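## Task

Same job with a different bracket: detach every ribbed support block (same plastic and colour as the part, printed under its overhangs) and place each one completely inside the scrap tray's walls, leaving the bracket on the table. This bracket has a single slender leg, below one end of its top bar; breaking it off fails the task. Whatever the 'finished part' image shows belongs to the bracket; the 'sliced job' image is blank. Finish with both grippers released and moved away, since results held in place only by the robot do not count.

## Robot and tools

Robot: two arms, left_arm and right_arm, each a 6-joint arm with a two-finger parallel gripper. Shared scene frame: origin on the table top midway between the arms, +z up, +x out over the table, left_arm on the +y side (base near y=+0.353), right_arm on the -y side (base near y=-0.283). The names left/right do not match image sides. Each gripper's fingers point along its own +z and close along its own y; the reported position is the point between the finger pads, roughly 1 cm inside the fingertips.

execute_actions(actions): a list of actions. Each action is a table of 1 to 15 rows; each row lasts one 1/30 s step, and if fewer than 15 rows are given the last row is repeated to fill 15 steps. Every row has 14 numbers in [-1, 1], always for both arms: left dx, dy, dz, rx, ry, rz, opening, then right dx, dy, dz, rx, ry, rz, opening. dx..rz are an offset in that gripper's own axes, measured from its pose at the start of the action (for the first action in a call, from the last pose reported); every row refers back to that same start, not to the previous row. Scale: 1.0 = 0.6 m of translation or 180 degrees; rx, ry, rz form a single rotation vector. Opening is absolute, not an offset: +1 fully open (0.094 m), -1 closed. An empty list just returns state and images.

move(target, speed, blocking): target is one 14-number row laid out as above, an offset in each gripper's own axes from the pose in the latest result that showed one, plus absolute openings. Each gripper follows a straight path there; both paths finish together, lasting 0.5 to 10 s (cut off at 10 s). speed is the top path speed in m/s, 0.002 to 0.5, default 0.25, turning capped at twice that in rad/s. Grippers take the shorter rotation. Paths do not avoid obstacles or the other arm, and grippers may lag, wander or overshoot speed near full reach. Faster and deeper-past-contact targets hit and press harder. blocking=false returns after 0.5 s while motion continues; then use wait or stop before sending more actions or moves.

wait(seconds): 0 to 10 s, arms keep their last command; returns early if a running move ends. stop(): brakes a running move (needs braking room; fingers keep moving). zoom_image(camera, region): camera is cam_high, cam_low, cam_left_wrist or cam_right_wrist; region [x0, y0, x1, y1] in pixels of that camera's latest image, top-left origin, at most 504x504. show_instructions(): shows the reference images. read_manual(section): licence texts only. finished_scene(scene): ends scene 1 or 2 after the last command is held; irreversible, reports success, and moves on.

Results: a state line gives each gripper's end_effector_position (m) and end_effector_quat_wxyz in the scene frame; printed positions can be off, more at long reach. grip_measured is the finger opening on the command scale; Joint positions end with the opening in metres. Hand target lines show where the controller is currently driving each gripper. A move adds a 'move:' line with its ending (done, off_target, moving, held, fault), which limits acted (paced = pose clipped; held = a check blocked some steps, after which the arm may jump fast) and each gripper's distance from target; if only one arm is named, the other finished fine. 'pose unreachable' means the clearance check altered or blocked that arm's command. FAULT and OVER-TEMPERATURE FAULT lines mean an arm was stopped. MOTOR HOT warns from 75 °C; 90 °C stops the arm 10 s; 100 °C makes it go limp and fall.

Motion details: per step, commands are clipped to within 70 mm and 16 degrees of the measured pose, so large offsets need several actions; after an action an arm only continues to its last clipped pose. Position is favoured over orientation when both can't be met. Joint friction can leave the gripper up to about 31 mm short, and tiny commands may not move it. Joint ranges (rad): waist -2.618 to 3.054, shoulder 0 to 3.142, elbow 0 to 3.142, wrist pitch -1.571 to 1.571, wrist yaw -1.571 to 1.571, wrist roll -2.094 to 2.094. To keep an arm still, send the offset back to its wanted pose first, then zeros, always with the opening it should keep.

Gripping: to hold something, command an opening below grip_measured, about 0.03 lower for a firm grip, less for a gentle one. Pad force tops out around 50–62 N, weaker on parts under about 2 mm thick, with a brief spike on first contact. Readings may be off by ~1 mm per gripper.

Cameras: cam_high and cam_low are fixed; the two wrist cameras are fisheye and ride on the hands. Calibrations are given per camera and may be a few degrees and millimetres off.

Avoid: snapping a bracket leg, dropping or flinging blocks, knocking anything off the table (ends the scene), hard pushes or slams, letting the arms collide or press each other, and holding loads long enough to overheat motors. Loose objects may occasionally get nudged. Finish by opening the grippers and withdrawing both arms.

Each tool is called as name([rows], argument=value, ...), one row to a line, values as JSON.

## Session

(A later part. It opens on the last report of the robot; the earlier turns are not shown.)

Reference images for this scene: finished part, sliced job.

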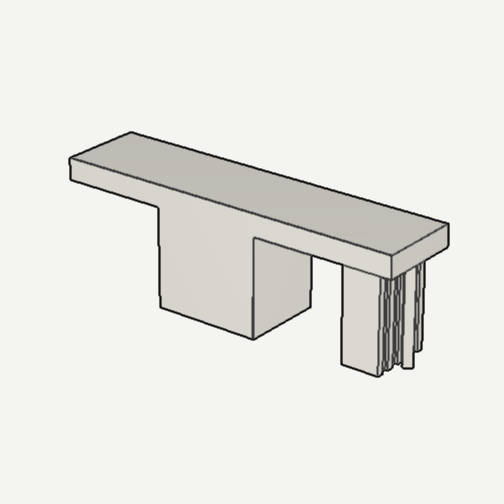

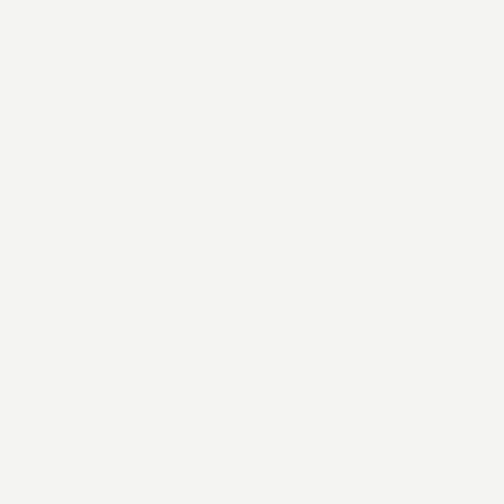

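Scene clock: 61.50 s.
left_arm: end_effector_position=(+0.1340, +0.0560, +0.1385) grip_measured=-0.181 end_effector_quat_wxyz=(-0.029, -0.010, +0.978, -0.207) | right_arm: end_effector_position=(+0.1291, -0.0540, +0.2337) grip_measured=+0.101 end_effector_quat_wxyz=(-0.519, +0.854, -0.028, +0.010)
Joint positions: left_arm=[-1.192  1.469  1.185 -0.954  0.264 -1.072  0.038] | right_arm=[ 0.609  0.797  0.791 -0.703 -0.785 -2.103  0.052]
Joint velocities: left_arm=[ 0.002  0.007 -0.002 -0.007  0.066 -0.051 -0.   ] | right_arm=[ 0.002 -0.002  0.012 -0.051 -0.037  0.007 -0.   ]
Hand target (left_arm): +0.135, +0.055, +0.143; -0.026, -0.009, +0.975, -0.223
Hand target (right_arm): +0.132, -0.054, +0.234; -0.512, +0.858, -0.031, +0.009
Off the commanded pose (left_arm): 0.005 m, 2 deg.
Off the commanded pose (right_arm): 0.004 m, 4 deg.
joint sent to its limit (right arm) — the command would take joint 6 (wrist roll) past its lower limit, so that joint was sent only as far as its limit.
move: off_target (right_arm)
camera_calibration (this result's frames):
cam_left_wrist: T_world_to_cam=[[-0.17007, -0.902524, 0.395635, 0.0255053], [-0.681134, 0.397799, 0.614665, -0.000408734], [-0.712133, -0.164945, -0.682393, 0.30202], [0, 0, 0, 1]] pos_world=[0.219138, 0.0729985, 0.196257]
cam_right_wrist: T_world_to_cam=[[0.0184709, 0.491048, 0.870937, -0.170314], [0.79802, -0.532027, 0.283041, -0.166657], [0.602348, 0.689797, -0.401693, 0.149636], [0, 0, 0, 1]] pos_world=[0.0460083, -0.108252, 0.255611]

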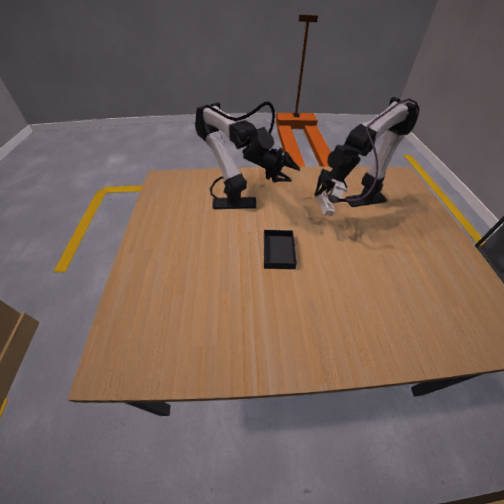

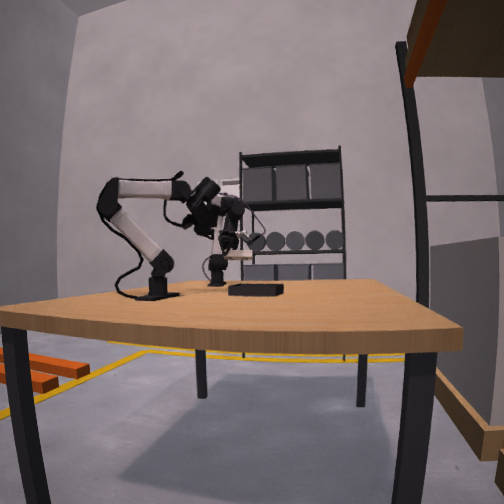

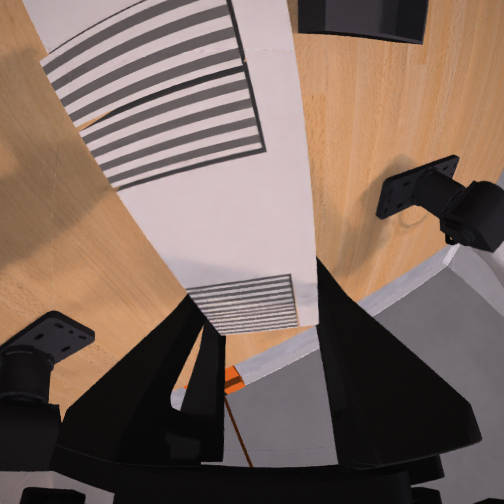

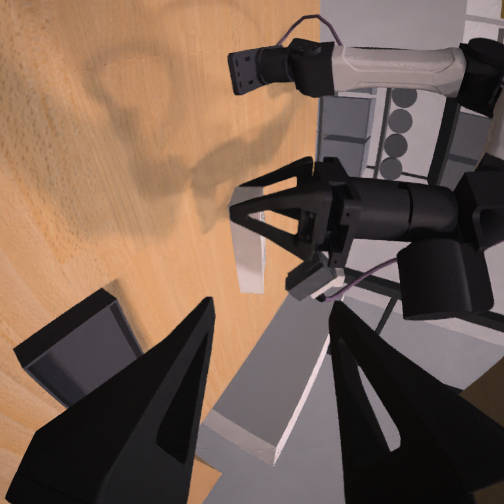

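move(target=[0.075,0,-0.03,0.025,-0.02,0,-0.21,0,0,0.09,0,-0.015,0,0.0], speed=0.08)

Scene clock: 66.77 s.
left_arm: end_effector_position=(+0.0892, +0.0636, +0.1553) grip_measured=-0.181 end_effector_quat_wxyz=(-0.005, -0.018, +0.972, -0.235) | right_arm: end_effector_position=(+0.1316, -0.0078, +0.2225) grip_measured=+0.001 end_effector_quat_wxyz=(-0.532, +0.847, -0.006, +0.003)
Joint positions: left_arm=[-1.351  1.289  1.081 -0.923  0.183 -1.243  0.038] | right_arm=[ 0.793  0.913  0.738 -0.42  -0.683 -1.973  0.047]
Joint velocities: left_arm=[ 0.002 -0.002 -0.002 -0.022 -0.037 -0.051 -0.001] | right_arm=[-0.007 -0.007  0.002  0.007 -0.051 -0.051  0.001]
Hand target (left_arm): +0.090, +0.063, +0.157; +0.004, -0.018, +0.970, -0.243
Hand target (right_arm): +0.131, -0.006, +0.209; -0.520, +0.854, -0.016, -0.010
Off the commanded pose (left_arm): 0.002 m, 2 deg.
Off the commanded pose (right_arm): 0.014 m, 2 deg.
move: off_target (right_arm)
camera_calibration (this result's frames):
cam_left_wrist: T_world_to_cam=[[-0.164642, -0.884017, 0.4375, 0.00988157], [-0.716609, 0.41199, 0.562792, -0.0338917], [-0.677764, -0.220858, -0.701326, 0.28631], [0, 0, 0, 1]] pos_world=[0.17139, 0.0859321, 0.215547]
cam_right_wrist: T_world_to_cam=[[-0.0117285, 0.466659, 0.88436, -0.182553], [0.818132, -0.50402, 0.276811, -0.141985], [0.574911, 0.726769, -0.375877, 0.109911], [0, 0, 0, 1]] pos_world=[0.0508324, -0.0662534, 0.242059]

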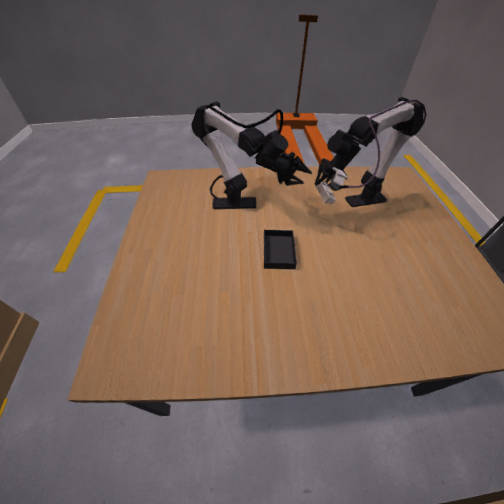

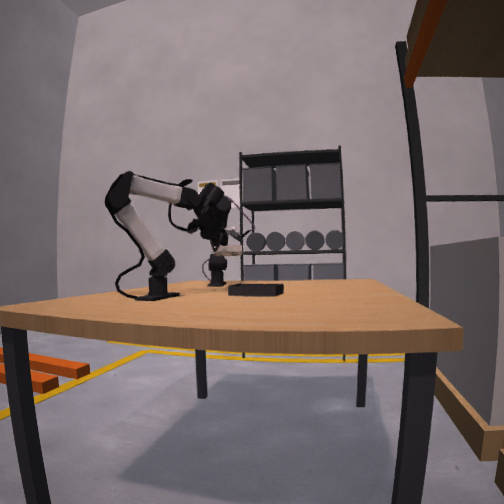

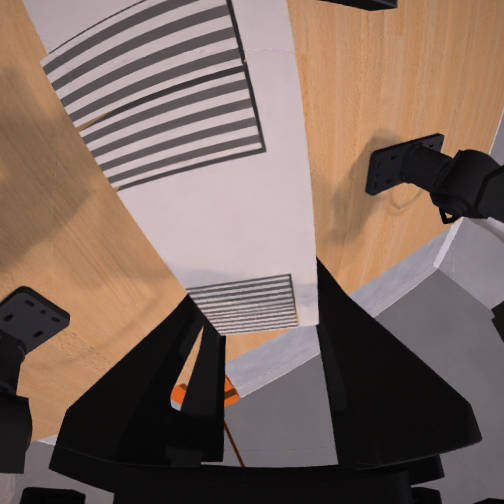

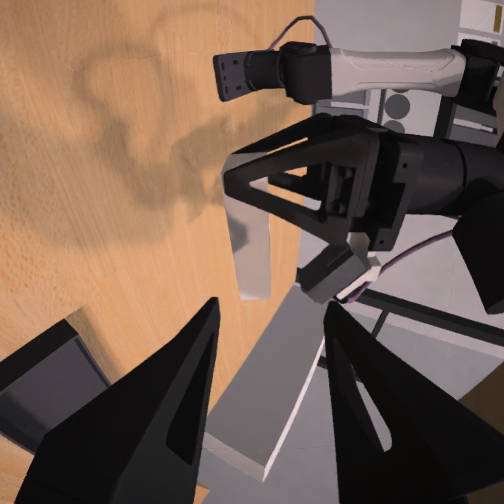

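move(target=[0,0,0,0,0,0,-0.21,0,0.04,0.075,-0.01,0,0,0.0], speed=0.06)

Scene clock: 71.13 s.
left_arm: end_effector_position=(+0.0894, +0.0635, +0.1553) grip_measured=-0.181 end_effector_quat_wxyz=(-0.005, -0.018, +0.972, -0.235) | right_arm: end_effector_position=(+0.1327, +0.0212, +0.1958) grip_measured=+0.001 end_effector_quat_wxyz=(-0.530, +0.848, +0.002, +0.014)
Joint positions: left_arm=[-1.351  1.289  1.081 -0.923  0.182 -1.244  0.038] | right_arm=[ 0.903  1.008  0.661 -0.204 -0.58  -1.924  0.047]
Joint velocities: left_arm=[-0.022 -0.022 -0.012 -0.037 -0.066 -0.051 -0.001] | right_arm=[-0.002  0.002  0.022  0.037 -0.007  0.11  -0.001]
Hand target (left_arm): +0.089, +0.064, +0.155; -0.006, -0.018, +0.972, -0.235
Hand target (right_arm): +0.131, +0.022, +0.181; -0.518, +0.855, -0.006, +0.002
Off the commanded pose (left_arm): 0.000 m, 0 deg.
Off the commanded pose (right_arm): 0.014 m, 2 deg.
move: off_target (right_arm)
camera_calibration (this result's frames):
cam_left_wrist: T_world_to_cam=[[-0.16357, -0.884204, 0.437525, 0.00978009], [-0.71731, 0.41107, 0.562573, -0.0336205], [-0.677282, -0.221821, -0.701487, 0.286463], [0, 0, 0, 1]] pos_world=[0.1715, 0.0860115, 0.215585]
cam_right_wrist: T_world_to_cam=[[-0.0371792, 0.470124, 0.881817, -0.168571], [0.811519, -0.500733, 0.301171, -0.124838], [0.583142, 0.726808, -0.362898, 0.0745121], [0, 0, 0, 1]] pos_world=[0.0515896, -0.0374171, 0.213286]

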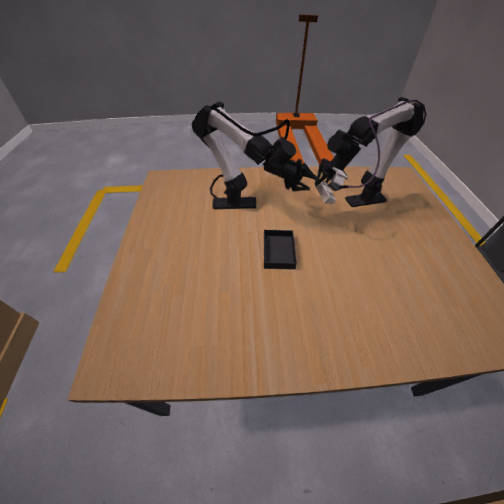

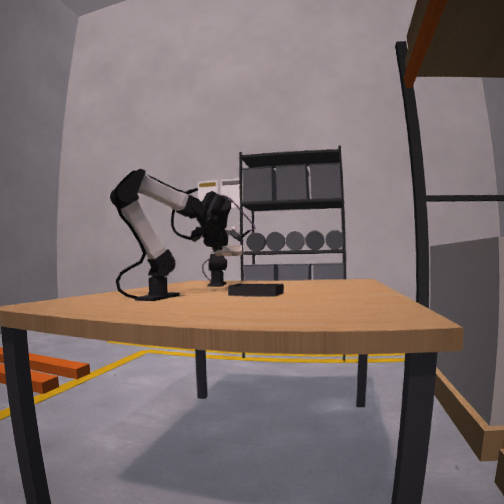

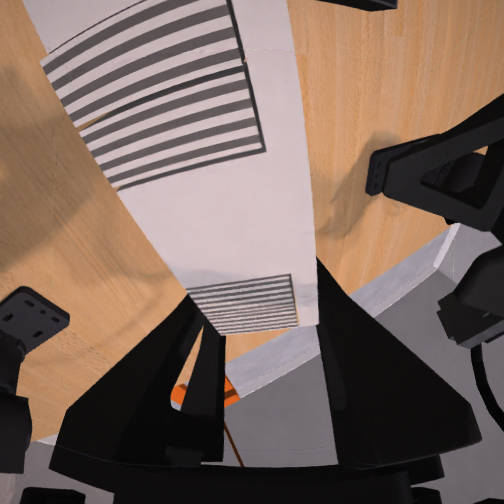

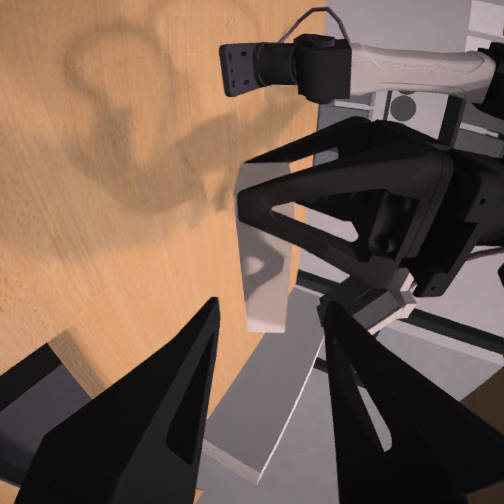

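move(target=[0,0,0,0,0,0,-0.21,0,0.026,0.05,-0.01,0,0,-0.2], speed=0.04)

Scene clock: 75.47 s.
left_arm: end_effector_position=(+0.0894, +0.0635, +0.1553) grip_measured=-0.181 end_effector_quat_wxyz=(-0.005, -0.018, +0.972, -0.235) | right_arm: end_effector_position=(+0.1365, +0.0421, +0.1892) grip_measured=-0.199 end_effector_quat_wxyz=(-0.533, +0.846, +0.011, +0.028)
Joint positions: left_arm=[-1.351  1.289  1.081 -0.923  0.182 -1.244  0.038] | right_arm=[ 0.959  1.091  0.661 -0.09  -0.522 -1.915  0.038]
Joint velocities: left_arm=[-0.017  0.002 -0.007  0.022  0.022 -0.007 -0.   ] | right_arm=[ 0.007 -0.027  0.007  0.037 -0.037  0.007  0.001]
Hand target (left_arm): +0.089, +0.064, +0.155; -0.005, -0.018, +0.972, -0.235
Hand target (right_arm): +0.133, +0.040, +0.169; -0.516, +0.856, +0.002, +0.014
Off the commanded pose (left_arm): 0.000 m, 0 deg.
Off the commanded pose (right_arm): 0.021 m, 3 deg.
move: off_target (right_arm)
camera_calibration (this result's frames):
cam_left_wrist: T_world_to_cam=[[-0.16357, -0.884204, 0.437525, 0.00978009], [-0.71731, 0.41107, 0.562573, -0.0336205], [-0.677282, -0.221821, -0.701487, 0.286463], [0, 0, 0, 1]] pos_world=[0.1715, 0.0860115, 0.215585]
cam_right_wrist: T_world_to_cam=[[-0.0675003, 0.46383, 0.883349, -0.168385], [0.801557, -0.501986, 0.324834, -0.118524], [0.594096, 0.729981, -0.337902, 0.0484267], [0, 0, 0, 1]] pos_world=[0.0548675, -0.0167461, 0.203606]

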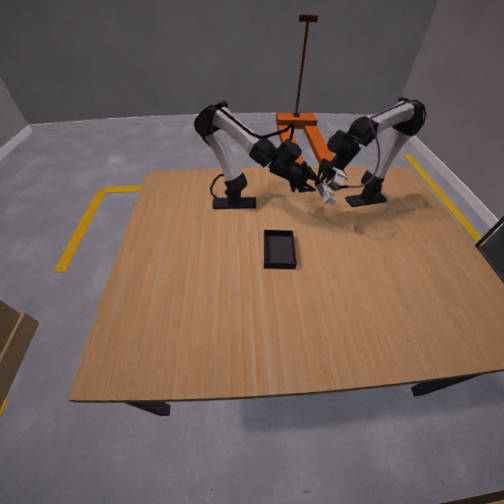

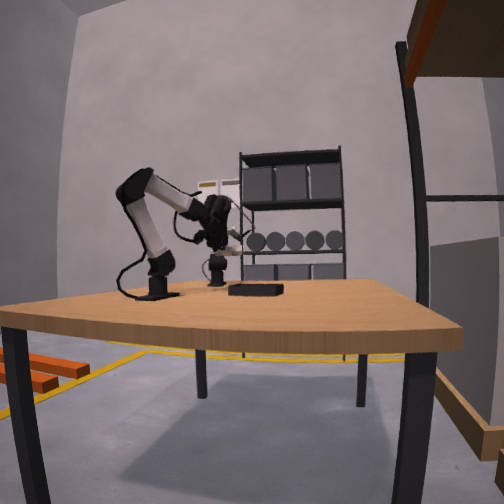

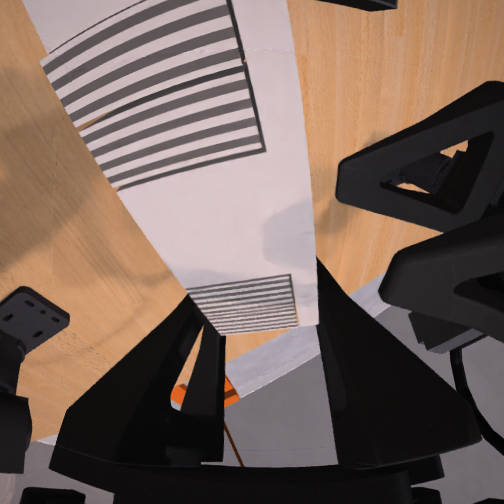

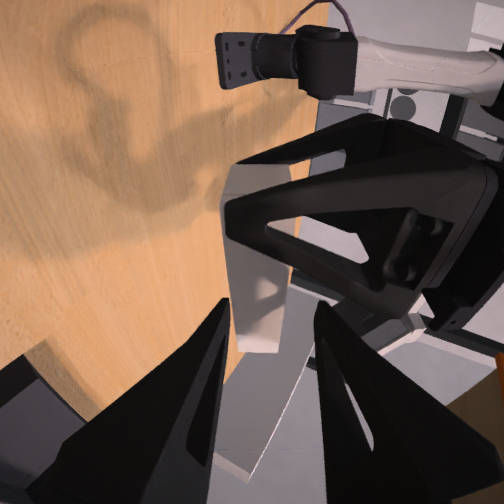

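move(target=[0,0,-0.022,0,0,0,-0.21,0,0,0,0,0,0.02,-0.2], speed=0.03)

Scene clock: 80.53 s.
left_arm: end_effector_position=(+0.0849, +0.0739, +0.1504) grip_measured=-0.181 end_effector_quat_wxyz=(-0.014, -0.020, +0.977, -0.212) | right_arm: end_effector_position=(+0.1367, +0.0422, +0.1895) grip_measured=-0.199 end_effector_quat_wxyz=(-0.534, +0.845, -0.009, +0.015)
Joint positions: left_arm=[-1.351  1.289  1.081 -0.974  0.182 -1.242  0.038] | right_arm=[ 0.959  1.091  0.661 -0.088 -0.521 -1.865  0.038]
Joint velocities: left_arm=[ 0.017 -0.012 -0.012 -0.051 -0.007  0.022 -0.   ] | right_arm=[-0.017  0.017 -0.002 -0.007 -0.037 -0.066 -0.001]
Hand target (left_arm): +0.089, +0.070, +0.167; -0.005, -0.018, +0.972, -0.235
Hand target (right_arm): +0.137, +0.042, +0.189; -0.533, +0.846, -0.015, +0.011
Off the commanded pose (left_arm): 0.018 m, 3 deg.
Off the commanded pose (right_arm): 0.000 m, 1 deg.
move: off_target (left_arm)
camera_calibration (this result's frames):
cam_left_wrist: T_world_to_cam=[[-0.157086, -0.903426, 0.39893, 0.0270699], [-0.705532, 0.385315, 0.594775, -0.0422196], [-0.691049, -0.188027, -0.697923, 0.280402], [0, 0, 0, 1]] pos_world=[0.168237, 0.0934466, 0.210011]
cam_right_wrist: T_world_to_cam=[[-0.01916, 0.462329, 0.886501, -0.175799], [0.803645, -0.520364, 0.28875, -0.111403], [0.594801, 0.717964, -0.361578, 0.0531943], [0, 0, 0, 1]] pos_world=[0.0545203, -0.0148848, 0.207248]

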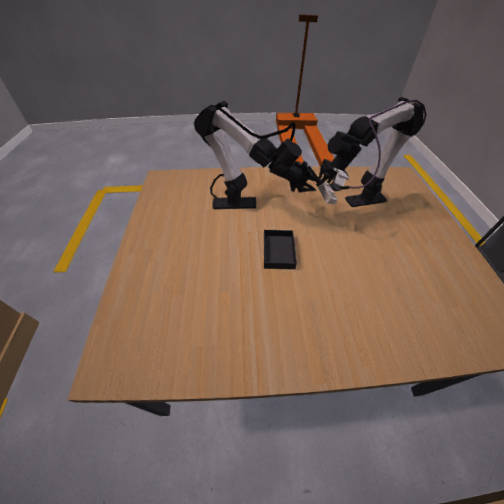

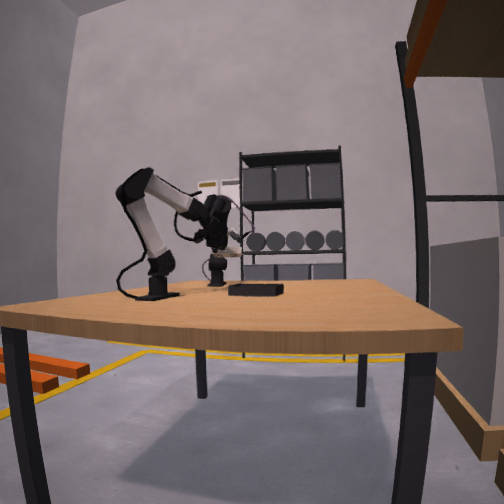

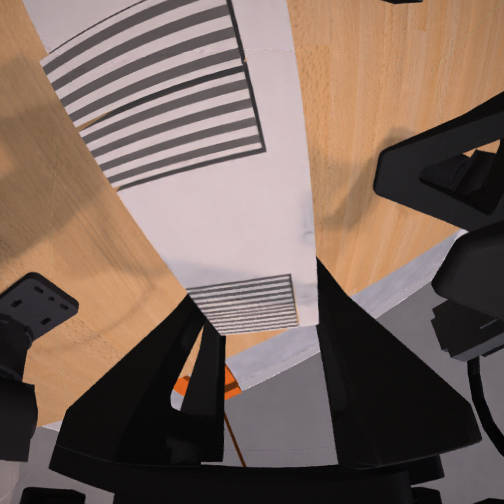

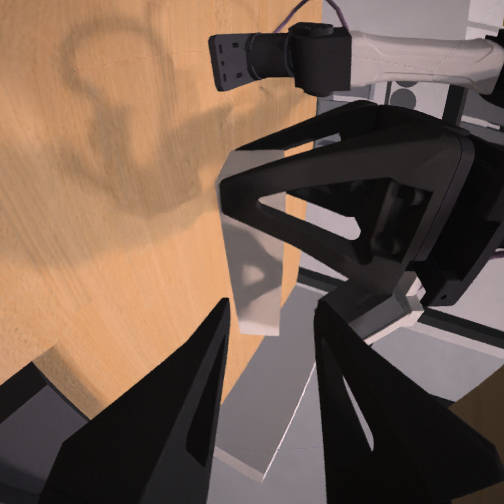

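move(target=[0,0,0,0,0,0,-0.21,0,0.042,0.02,-0.015,0,0.01,-0.2], speed=0.04)

Scene clock: 83.30 s.
left_arm: end_effector_position=(+0.0848, +0.0742, +0.1502) grip_measured=-0.181 end_effector_quat_wxyz=(-0.014, -0.020, +0.977, -0.211) | right_arm: end_effector_position=(+0.1390, +0.0419, +0.1771) grip_measured=-0.199 end_effector_quat_wxyz=(-0.526, +0.850, -0.016, +0.016)
Joint positions: left_arm=[-1.351  1.289  1.081 -0.975  0.182 -1.242  0.038] | right_arm=[ 0.959  1.109  0.635 -0.061 -0.508 -1.863  0.038]
Joint velocities: left_arm=[ 0.002 -0.002 -0.007  0.051 -0.022 -0.066 -0.   ] | right_arm=[ 0.002 -0.002  0.017  0.051  0.022  0.051 -0.   ]
Hand target (left_arm): +0.085, +0.074, +0.150; -0.014, -0.020, +0.977, -0.212
Hand target (right_arm): +0.136, +0.041, +0.162; -0.514, +0.858, -0.023, +0.006
Off the commanded pose (left_arm): 0.000 m, 0 deg.
Off the commanded pose (right_arm): 0.016 m, 2 deg.
move: off_target (right_arm)
camera_calibration (this result's frames):
cam_left_wrist: T_world_to_cam=[[-0.157223, -0.903927, 0.397739, 0.0276174], [-0.705134, 0.384729, 0.595625, -0.0424711], [-0.691424, -0.186813, -0.697878, 0.280205], [0, 0, 0, 1]] pos_world=[0.168135, 0.0936499, 0.209861]
cam_right_wrist: T_world_to_cam=[[-0.00760179, 0.477898, 0.878382, -0.165412], [0.798952, -0.52534, 0.292734, -0.109618], [0.601347, 0.70401, -0.377824, 0.0501275], [0, 0, 0, 1]] pos_world=[0.0561779, -0.0138268, 0.196323]

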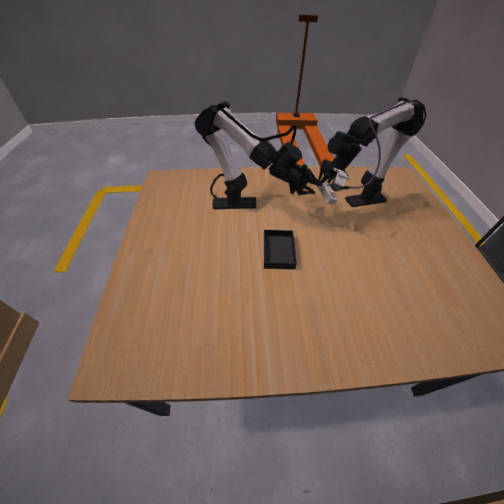

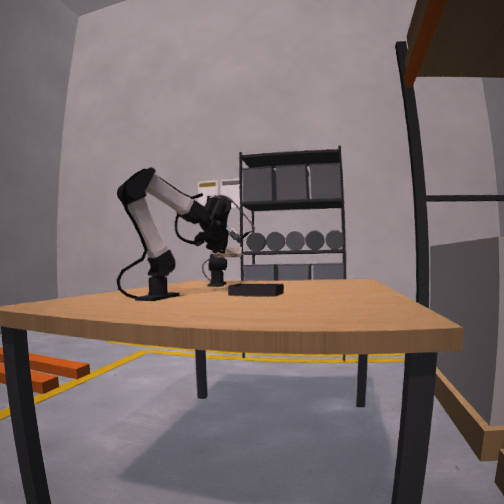

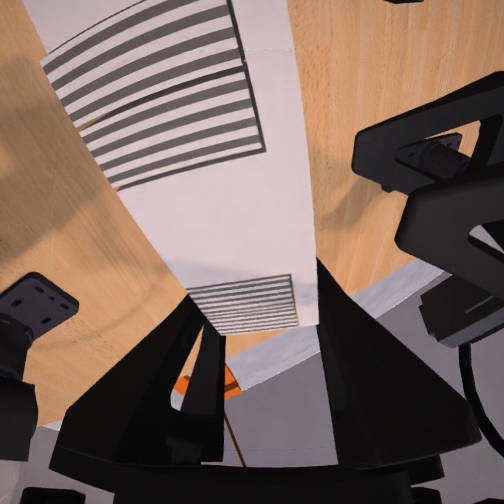

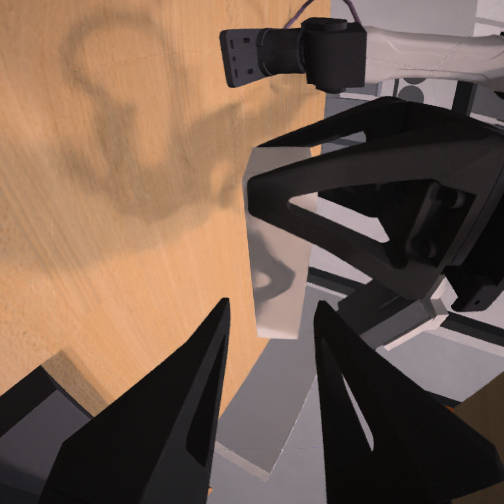

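move(target=[0,0,0,0,0,0,-0.21,-0.008,0.022,0.058,-0.012,-0.008,0,-0.2], speed=0.03)

Scene clock: 86.80 s.
left_arm: end_effector_position=(+0.0820, +0.0829, +0.1466) grip_measured=-0.181 end_effector_quat_wxyz=(-0.020, -0.024, +0.981, -0.192) | right_arm: end_effector_position=(+0.1342, +0.0642, +0.1587) grip_measured=-0.199 end_effector_quat_wxyz=(-0.521, +0.854, -0.001, +0.009)
Joint positions: left_arm=[-1.351  1.289  1.081 -1.015  0.177 -1.245  0.038] | right_arm=[ 1.017  1.225  0.635  0.047 -0.482 -1.858  0.038]
Joint velocities: left_arm=[ 0.012 -0.007  0.012  0.022 -0.007 -0.037  0.   ] | right_arm=[-0.017 -0.027 -0.007 -0.051  0.095 -0.051 -0.001]
Hand target (left_arm): +0.085, +0.075, +0.150; -0.014, -0.020, +0.977, -0.211
Hand target (right_arm): +0.135, +0.067, +0.149; -0.510, +0.860, -0.010, +0.005
Off the commanded pose (left_arm): 0.010 m, 2 deg.
Off the commanded pose (right_arm): 0.010 m, 2 deg.
move: done
camera_calibration (this result's frames):
cam_left_wrist: T_world_to_cam=[[-0.14781, -0.919437, 0.3644, 0.04183], [-0.699135, 0.357743, 0.619056, -0.0472798], [-0.699545, -0.163262, -0.695689, 0.27574], [0, 0, 0, 1]] pos_world=[0.166021, 0.100392, 0.205855]
cam_right_wrist: T_world_to_cam=[[-0.0263933, 0.488991, 0.871889, -0.157149], [0.815253, -0.494214, 0.301854, -0.0943772], [0.578504, 0.718777, -0.385607, 0.0336637], [0, 0, 0, 1]] pos_world=[0.053319, 0.00600534, 0.178486]

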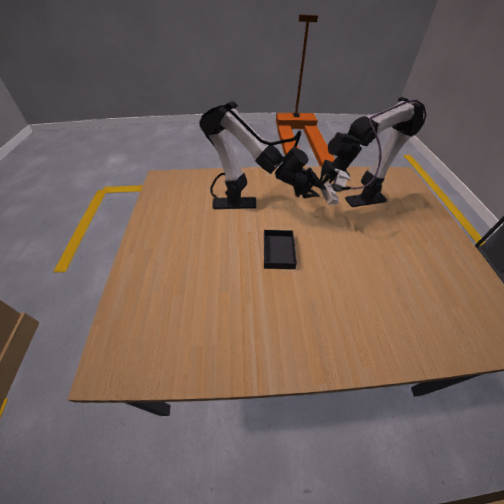

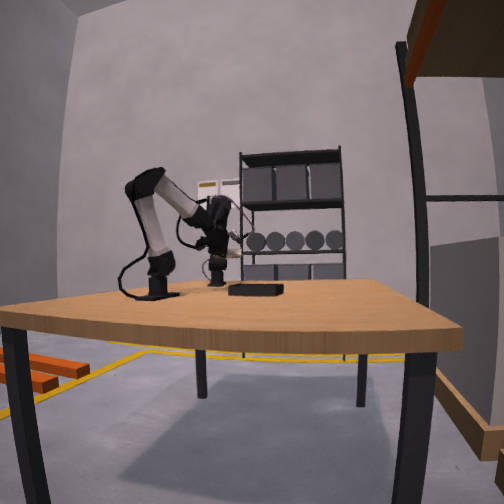

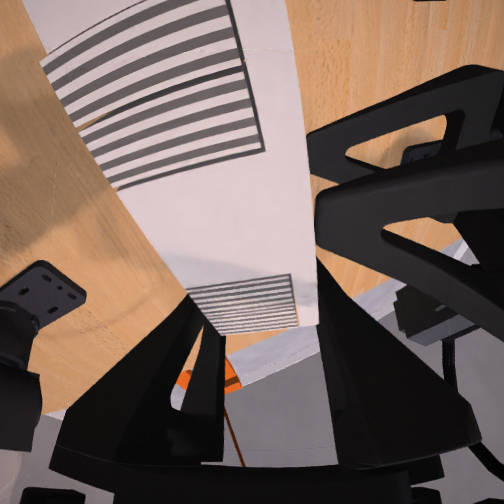

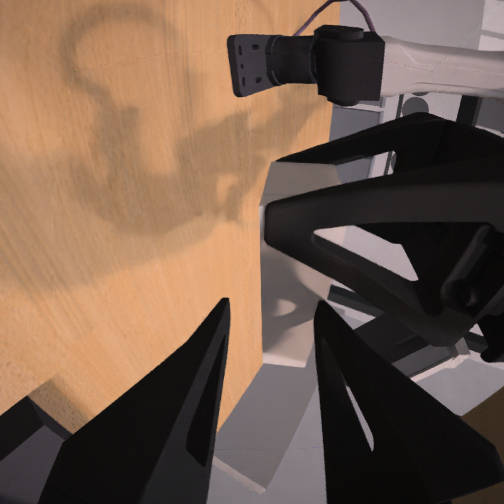

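Upper finger is hitting the bar; open wider, tilt up and let the left feed in.

move(target=[0,0,0,0,0,0,-0.21,0,-0.012,0,0.02,0,0,0.0], speed=0.03)

move(target=[-0.008,-0.03,0,0.025,0,0,-0.21,0,0,0,0,0,0,0.0], speed=0.03)

Scene clock: 91.67 s.
left_arm: end_effector_position=(+0.0819, +0.0835, +0.1463) grip_measured=-0.181 end_effector_quat_wxyz=(-0.020, -0.024, +0.981, -0.191) | right_arm: end_effector_position=(+0.1375, +0.0723, +0.1762) grip_measured=-0.001 end_effector_quat_wxyz=(-0.553, +0.833, +0.006, +0.019)
Joint positions: left_arm=[-1.351  1.289  1.081 -1.018  0.176 -1.246  0.038] | right_arm=[ 1.017  1.225  0.635  0.133 -0.492 -1.84   0.047]
Joint velocities: left_arm=[-0.022 -0.012  0.007 -0.037 -0.037 -0.007 -0.001] | right_arm=[ 0.002 -0.017  0.027  0.007 -0.066 -0.007  0.   ]
Hand target (left_arm): +0.082, +0.083, +0.147; -0.020, -0.024, +0.981, -0.192
Hand target (right_arm): +0.134, +0.068, +0.165; -0.547, +0.837, -0.001, +0.009
Off the commanded pose (left_arm): 0.001 m, 0 deg.
Off the commanded pose (right_arm): 0.013 m, 2 deg.
move: off_target (right_arm)
camera_calibration (this result's frames):
cam_left_wrist: T_world_to_cam=[[-0.146997, -0.920653, 0.36165, 0.0429746], [-0.698927, 0.355394, 0.620641, -0.0475157], [-0.699923, -0.161534, -0.695711, 0.275444], [0, 0, 0, 1]] pos_world=[0.165897, 0.100945, 0.205578]
cam_right_wrist: T_world_to_cam=[[-0.0492621, 0.421548, 0.905467, -0.174163], [0.808455, -0.515512, 0.283985, -0.0927151], [0.586492, 0.746019, -0.315407, 0.0172475], [0, 0, 0, 1]] pos_world=[0.0562608, 0.0127553, 0.189468]

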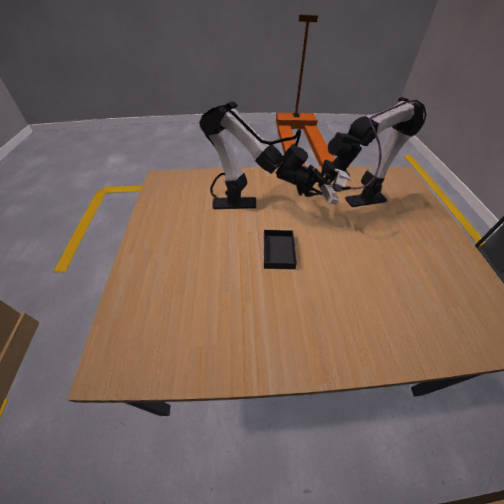

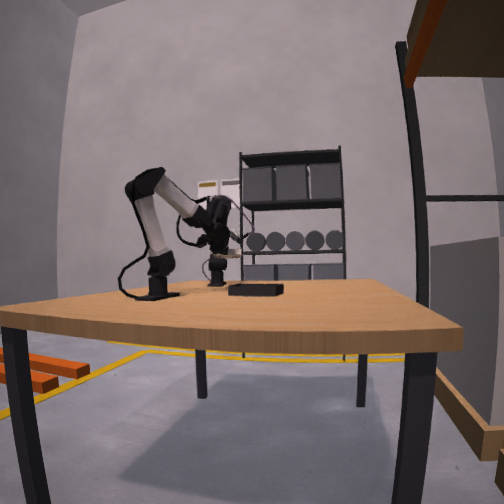

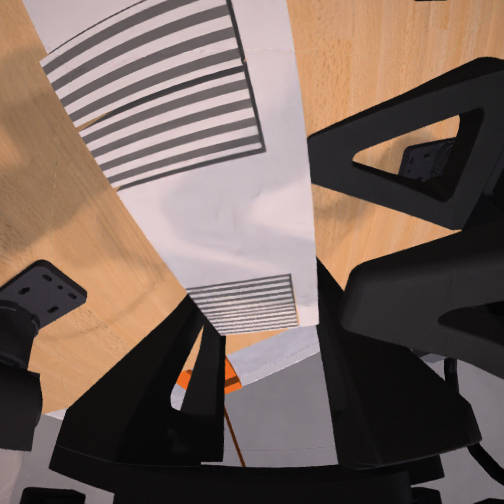

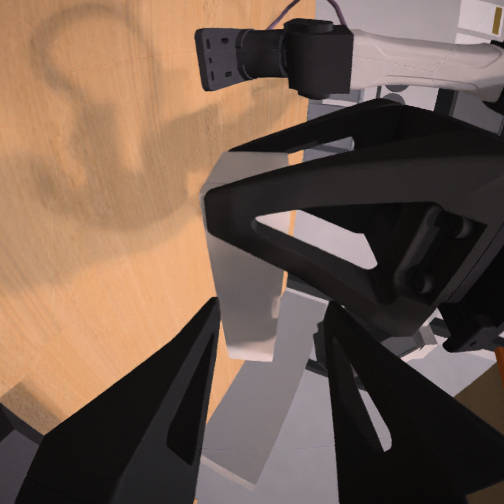

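Scene clock: 93.20 s.
left_arm: end_effector_position=(+0.0831, +0.0806, +0.1478) grip_measured=-0.181 end_effector_quat_wxyz=(-0.023, -0.027, +0.979, -0.199) | right_arm: end_effector_position=(+0.1379, +0.0723, +0.1761) grip_measured=-0.001 end_effector_quat_wxyz=(-0.552, +0.833, +0.005, +0.020)
Joint positions: left_arm=[-1.344  1.289  1.081 -1.005  0.189 -1.247  0.038] | right_arm=[ 1.017  1.225  0.635  0.133 -0.49  -1.84   0.047]
Joint velocities: left_arm=[-0.012 -0.002  0.002 -0.022  0.007 -0.066  0.001] | right_arm=[ 0.007 -0.007  0.027 -0.022 -0.022  0.007 -0.001]
Hand target (left_arm): +0.088, +0.068, +0.153; -0.019, -0.025, +0.973, -0.228
Hand target (right_arm): +0.138, +0.072, +0.176; -0.553, +0.833, +0.006, +0.019
Off the commanded pose (left_arm): 0.015 m, 4 deg.
Off the commanded pose (right_arm): 0.000 m, 0 deg.
move: off_target (left_arm)
camera_calibration (this result's frames):
cam_left_wrist: T_world_to_cam=[[-0.140821, -0.914892, 0.378341, 0.0364043], [-0.69678, 0.363067, 0.618611, -0.0470478], [-0.703325, -0.176508, -0.688606, 0.2773], [0, 0, 0, 1]] pos_world=[0.167377, 0.0993331, 0.206282]
cam_right_wrist: T_world_to_cam=[[-0.0491661, 0.422139, 0.905197, -0.174059], [0.807152, -0.517018, 0.284952, -0.092906], [0.588292, 0.744642, -0.315311, 0.0168658], [0, 0, 0, 1]] pos_world=[0.0565095, 0.0128841, 0.18935]

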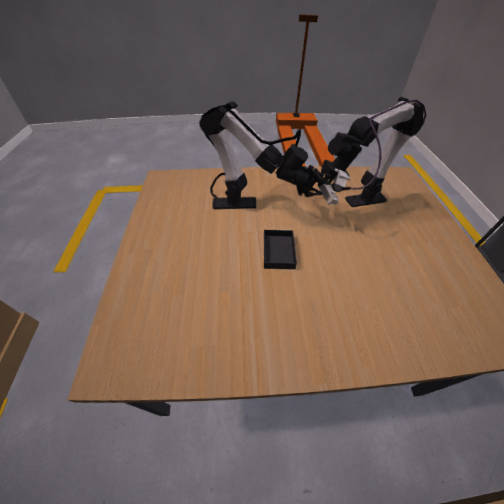

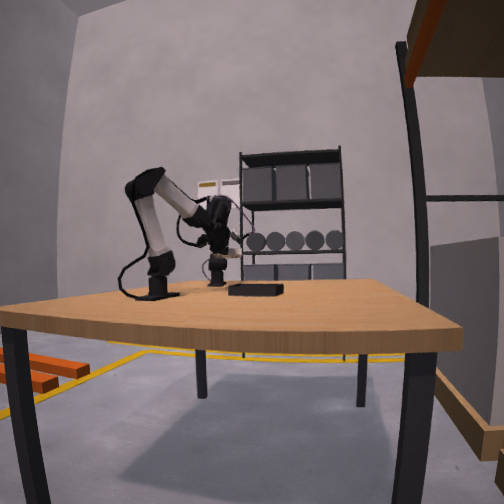

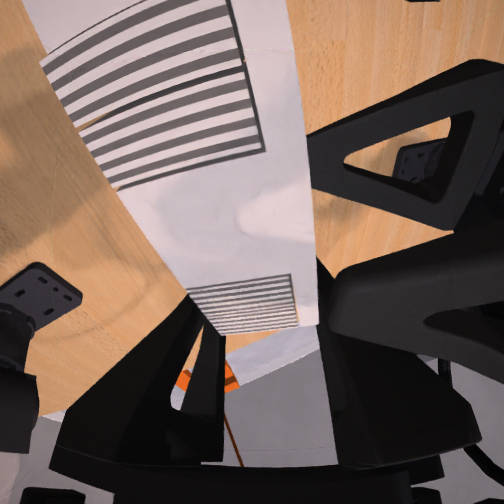

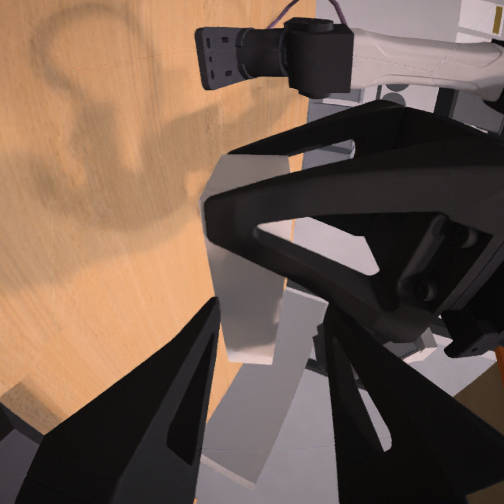

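move(target=[0,0,0,0,0,0,-0.21,-0.004,0.024,0,-0.017,0,0.008,-0.05], speed=0.03)

Scene clock: 96.73 s.
left_arm: end_effector_position=(+0.0826, +0.0814, +0.1475) grip_measured=-0.181 end_effector_quat_wxyz=(-0.024, -0.027, +0.980, -0.197) | right_arm: end_effector_position=(+0.1377, +0.0691, +0.1690) grip_measured=-0.049 end_effector_quat_wxyz=(-0.539, +0.842, -0.002, +0.016)
Joint positions: left_arm=[-1.344  1.289  1.081 -1.009  0.189 -1.248  0.038] | right_arm=[ 1.017  1.225  0.635  0.099 -0.48  -1.84   0.045]
Joint velocities: left_arm=[-0.027  0.012 -0.017 -0.051  0.007 -0.051  0.   ] | right_arm=[ 0.002 -0.007 -0.032 -0.081  0.037 -0.037 -0.   ]
Hand target (left_arm): +0.083, +0.080, +0.148; -0.023, -0.027, +0.979, -0.199
Hand target (right_arm): +0.136, +0.067, +0.163; -0.530, +0.848, -0.006, +0.013
Off the commanded pose (left_arm): 0.001 m, 0 deg.
Off the commanded pose (right_arm): 0.007 m, 1 deg.
move: done
camera_calibration (this result's frames):
cam_left_wrist: T_world_to_cam=[[-0.139808, -0.916322, 0.375243, 0.037742], [-0.695521, 0.360612, 0.621457, -0.0477778], [-0.704772, -0.174105, -0.687738, 0.276698], [0, 0, 0, 1]] pos_world=[0.167055, 0.0999876, 0.205825]
cam_right_wrist: T_world_to_cam=[[-0.0325597, 0.450146, 0.892361, -0.168359], [0.80667, -0.51531, 0.289378, -0.0931327], [0.590105, 0.729263, -0.346341, 0.0231289], [0, 0, 0, 1]] pos_world=[0.0559972, 0.010927, 0.185198]

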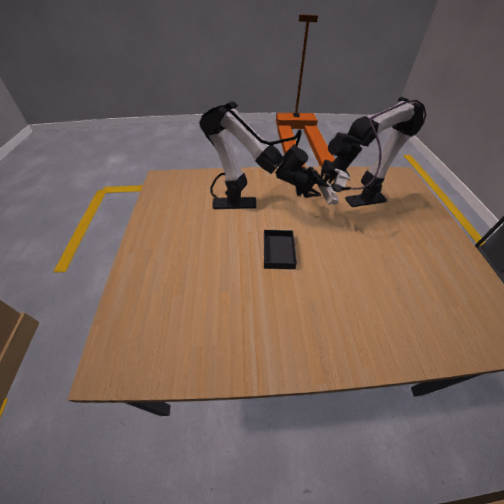

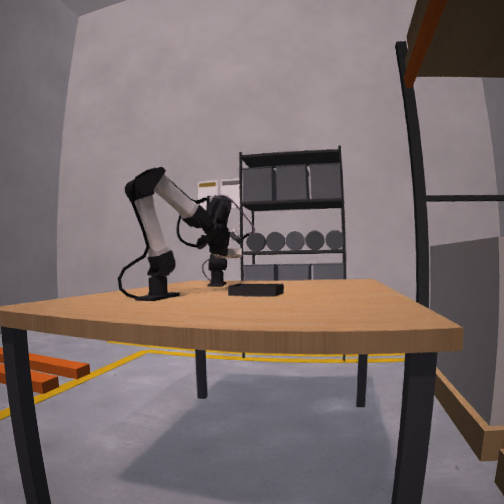

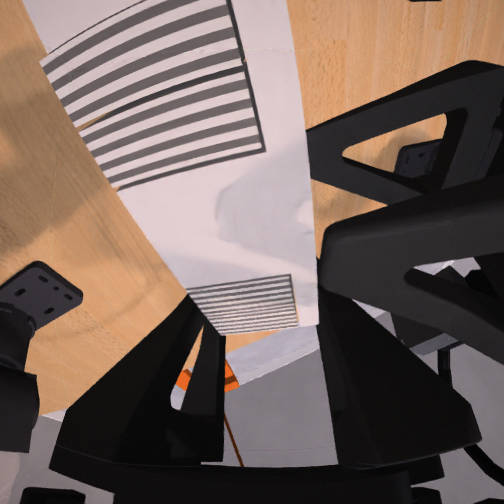

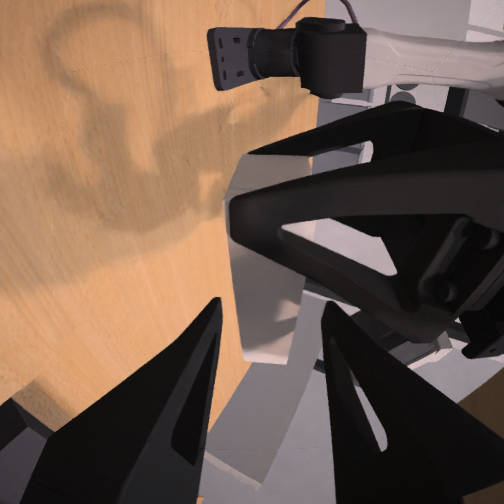

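move(target=[-0.01,-0.04,0,0.03,-0.01,0,-0.21,0,0,0,0,0,0,-0.2], speed=0.03)

Scene clock: 111.97 s.
left_arm: end_effector_position=(+0.0880, +0.0691, +0.1529) grip_measured=-0.181 end_effector_quat_wxyz=(-0.015, -0.034, +0.974, -0.224) | right_arm: end_effector_position=(+0.1389, +0.0688, +0.1684) grip_measured=-0.199 end_effector_quat_wxyz=(-0.538, +0.843, -0.005, +0.019)
Joint positions: left_arm=[-1.344  1.289  1.081 -0.949  0.189 -1.268  0.038] | right_arm=[ 1.017  1.225  0.635  0.098 -0.472 -1.84   0.038]
Joint velocities: left_arm=[ 0.007 -0.012  0.012 -0.037  0.037 -0.037 -0.   ] | right_arm=[-0.007  0.007  0.017  0.007  0.037  0.022  0.   ]
Hand target (left_arm): +0.090, +0.060, +0.157; -0.007, -0.031, +0.970, -0.242
Hand target (right_arm): +0.138, +0.069, +0.169; -0.539, +0.842, -0.002, +0.016
Off the commanded pose (left_arm): 0.010 m, 2 deg.
Off the commanded pose (right_arm): 0.001 m, 0 deg.
move: done
camera_calibration (this result's frames):
cam_left_wrist: T_world_to_cam=[[-0.128914, -0.897306, 0.422165, 0.0157684], [-0.711781, 0.380146, 0.590642, -0.0381884], [-0.690471, -0.224347, -0.687691, 0.284275], [0, 0, 0, 1]] pos_world=[0.171134, 0.0924425, 0.211392]
cam_right_wrist: T_world_to_cam=[[-0.0314959, 0.453229, 0.890837, -0.167757], [0.802542, -0.519788, 0.292825, -0.0937763], [0.595763, 0.724157, -0.347364, 0.0221959], [0, 0, 0, 1]] pos_world=[0.0567523, 0.0112152, 0.184614]

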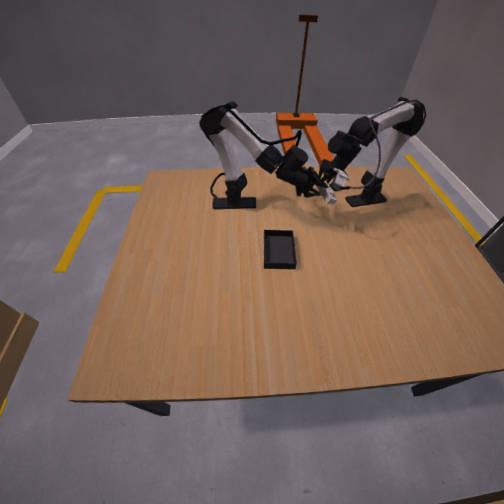

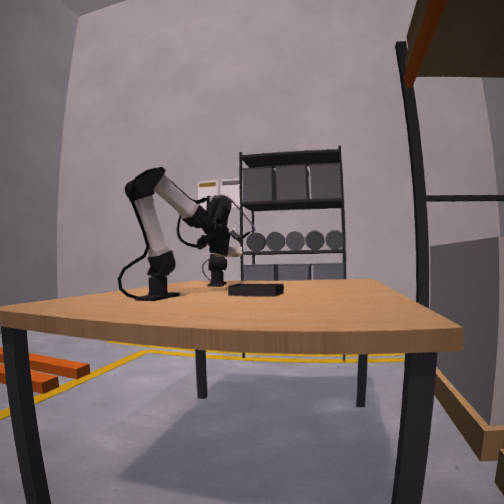

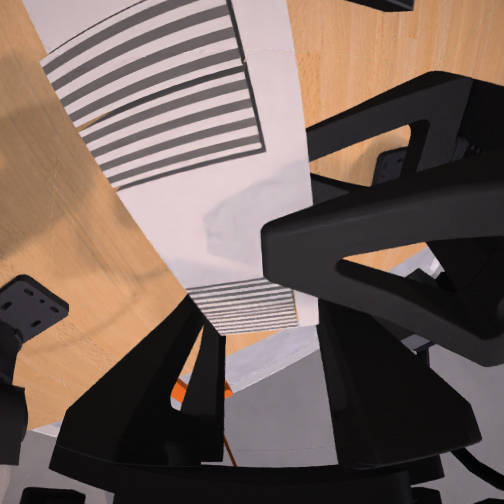

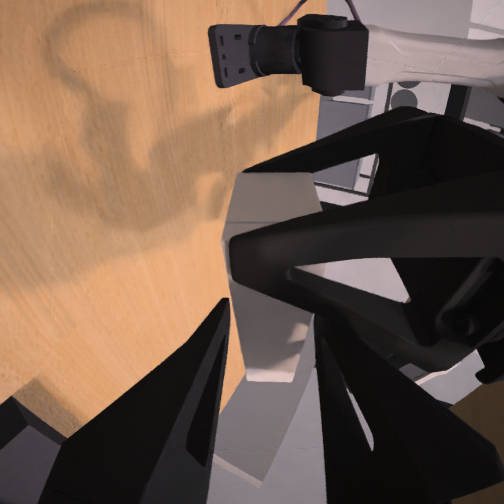

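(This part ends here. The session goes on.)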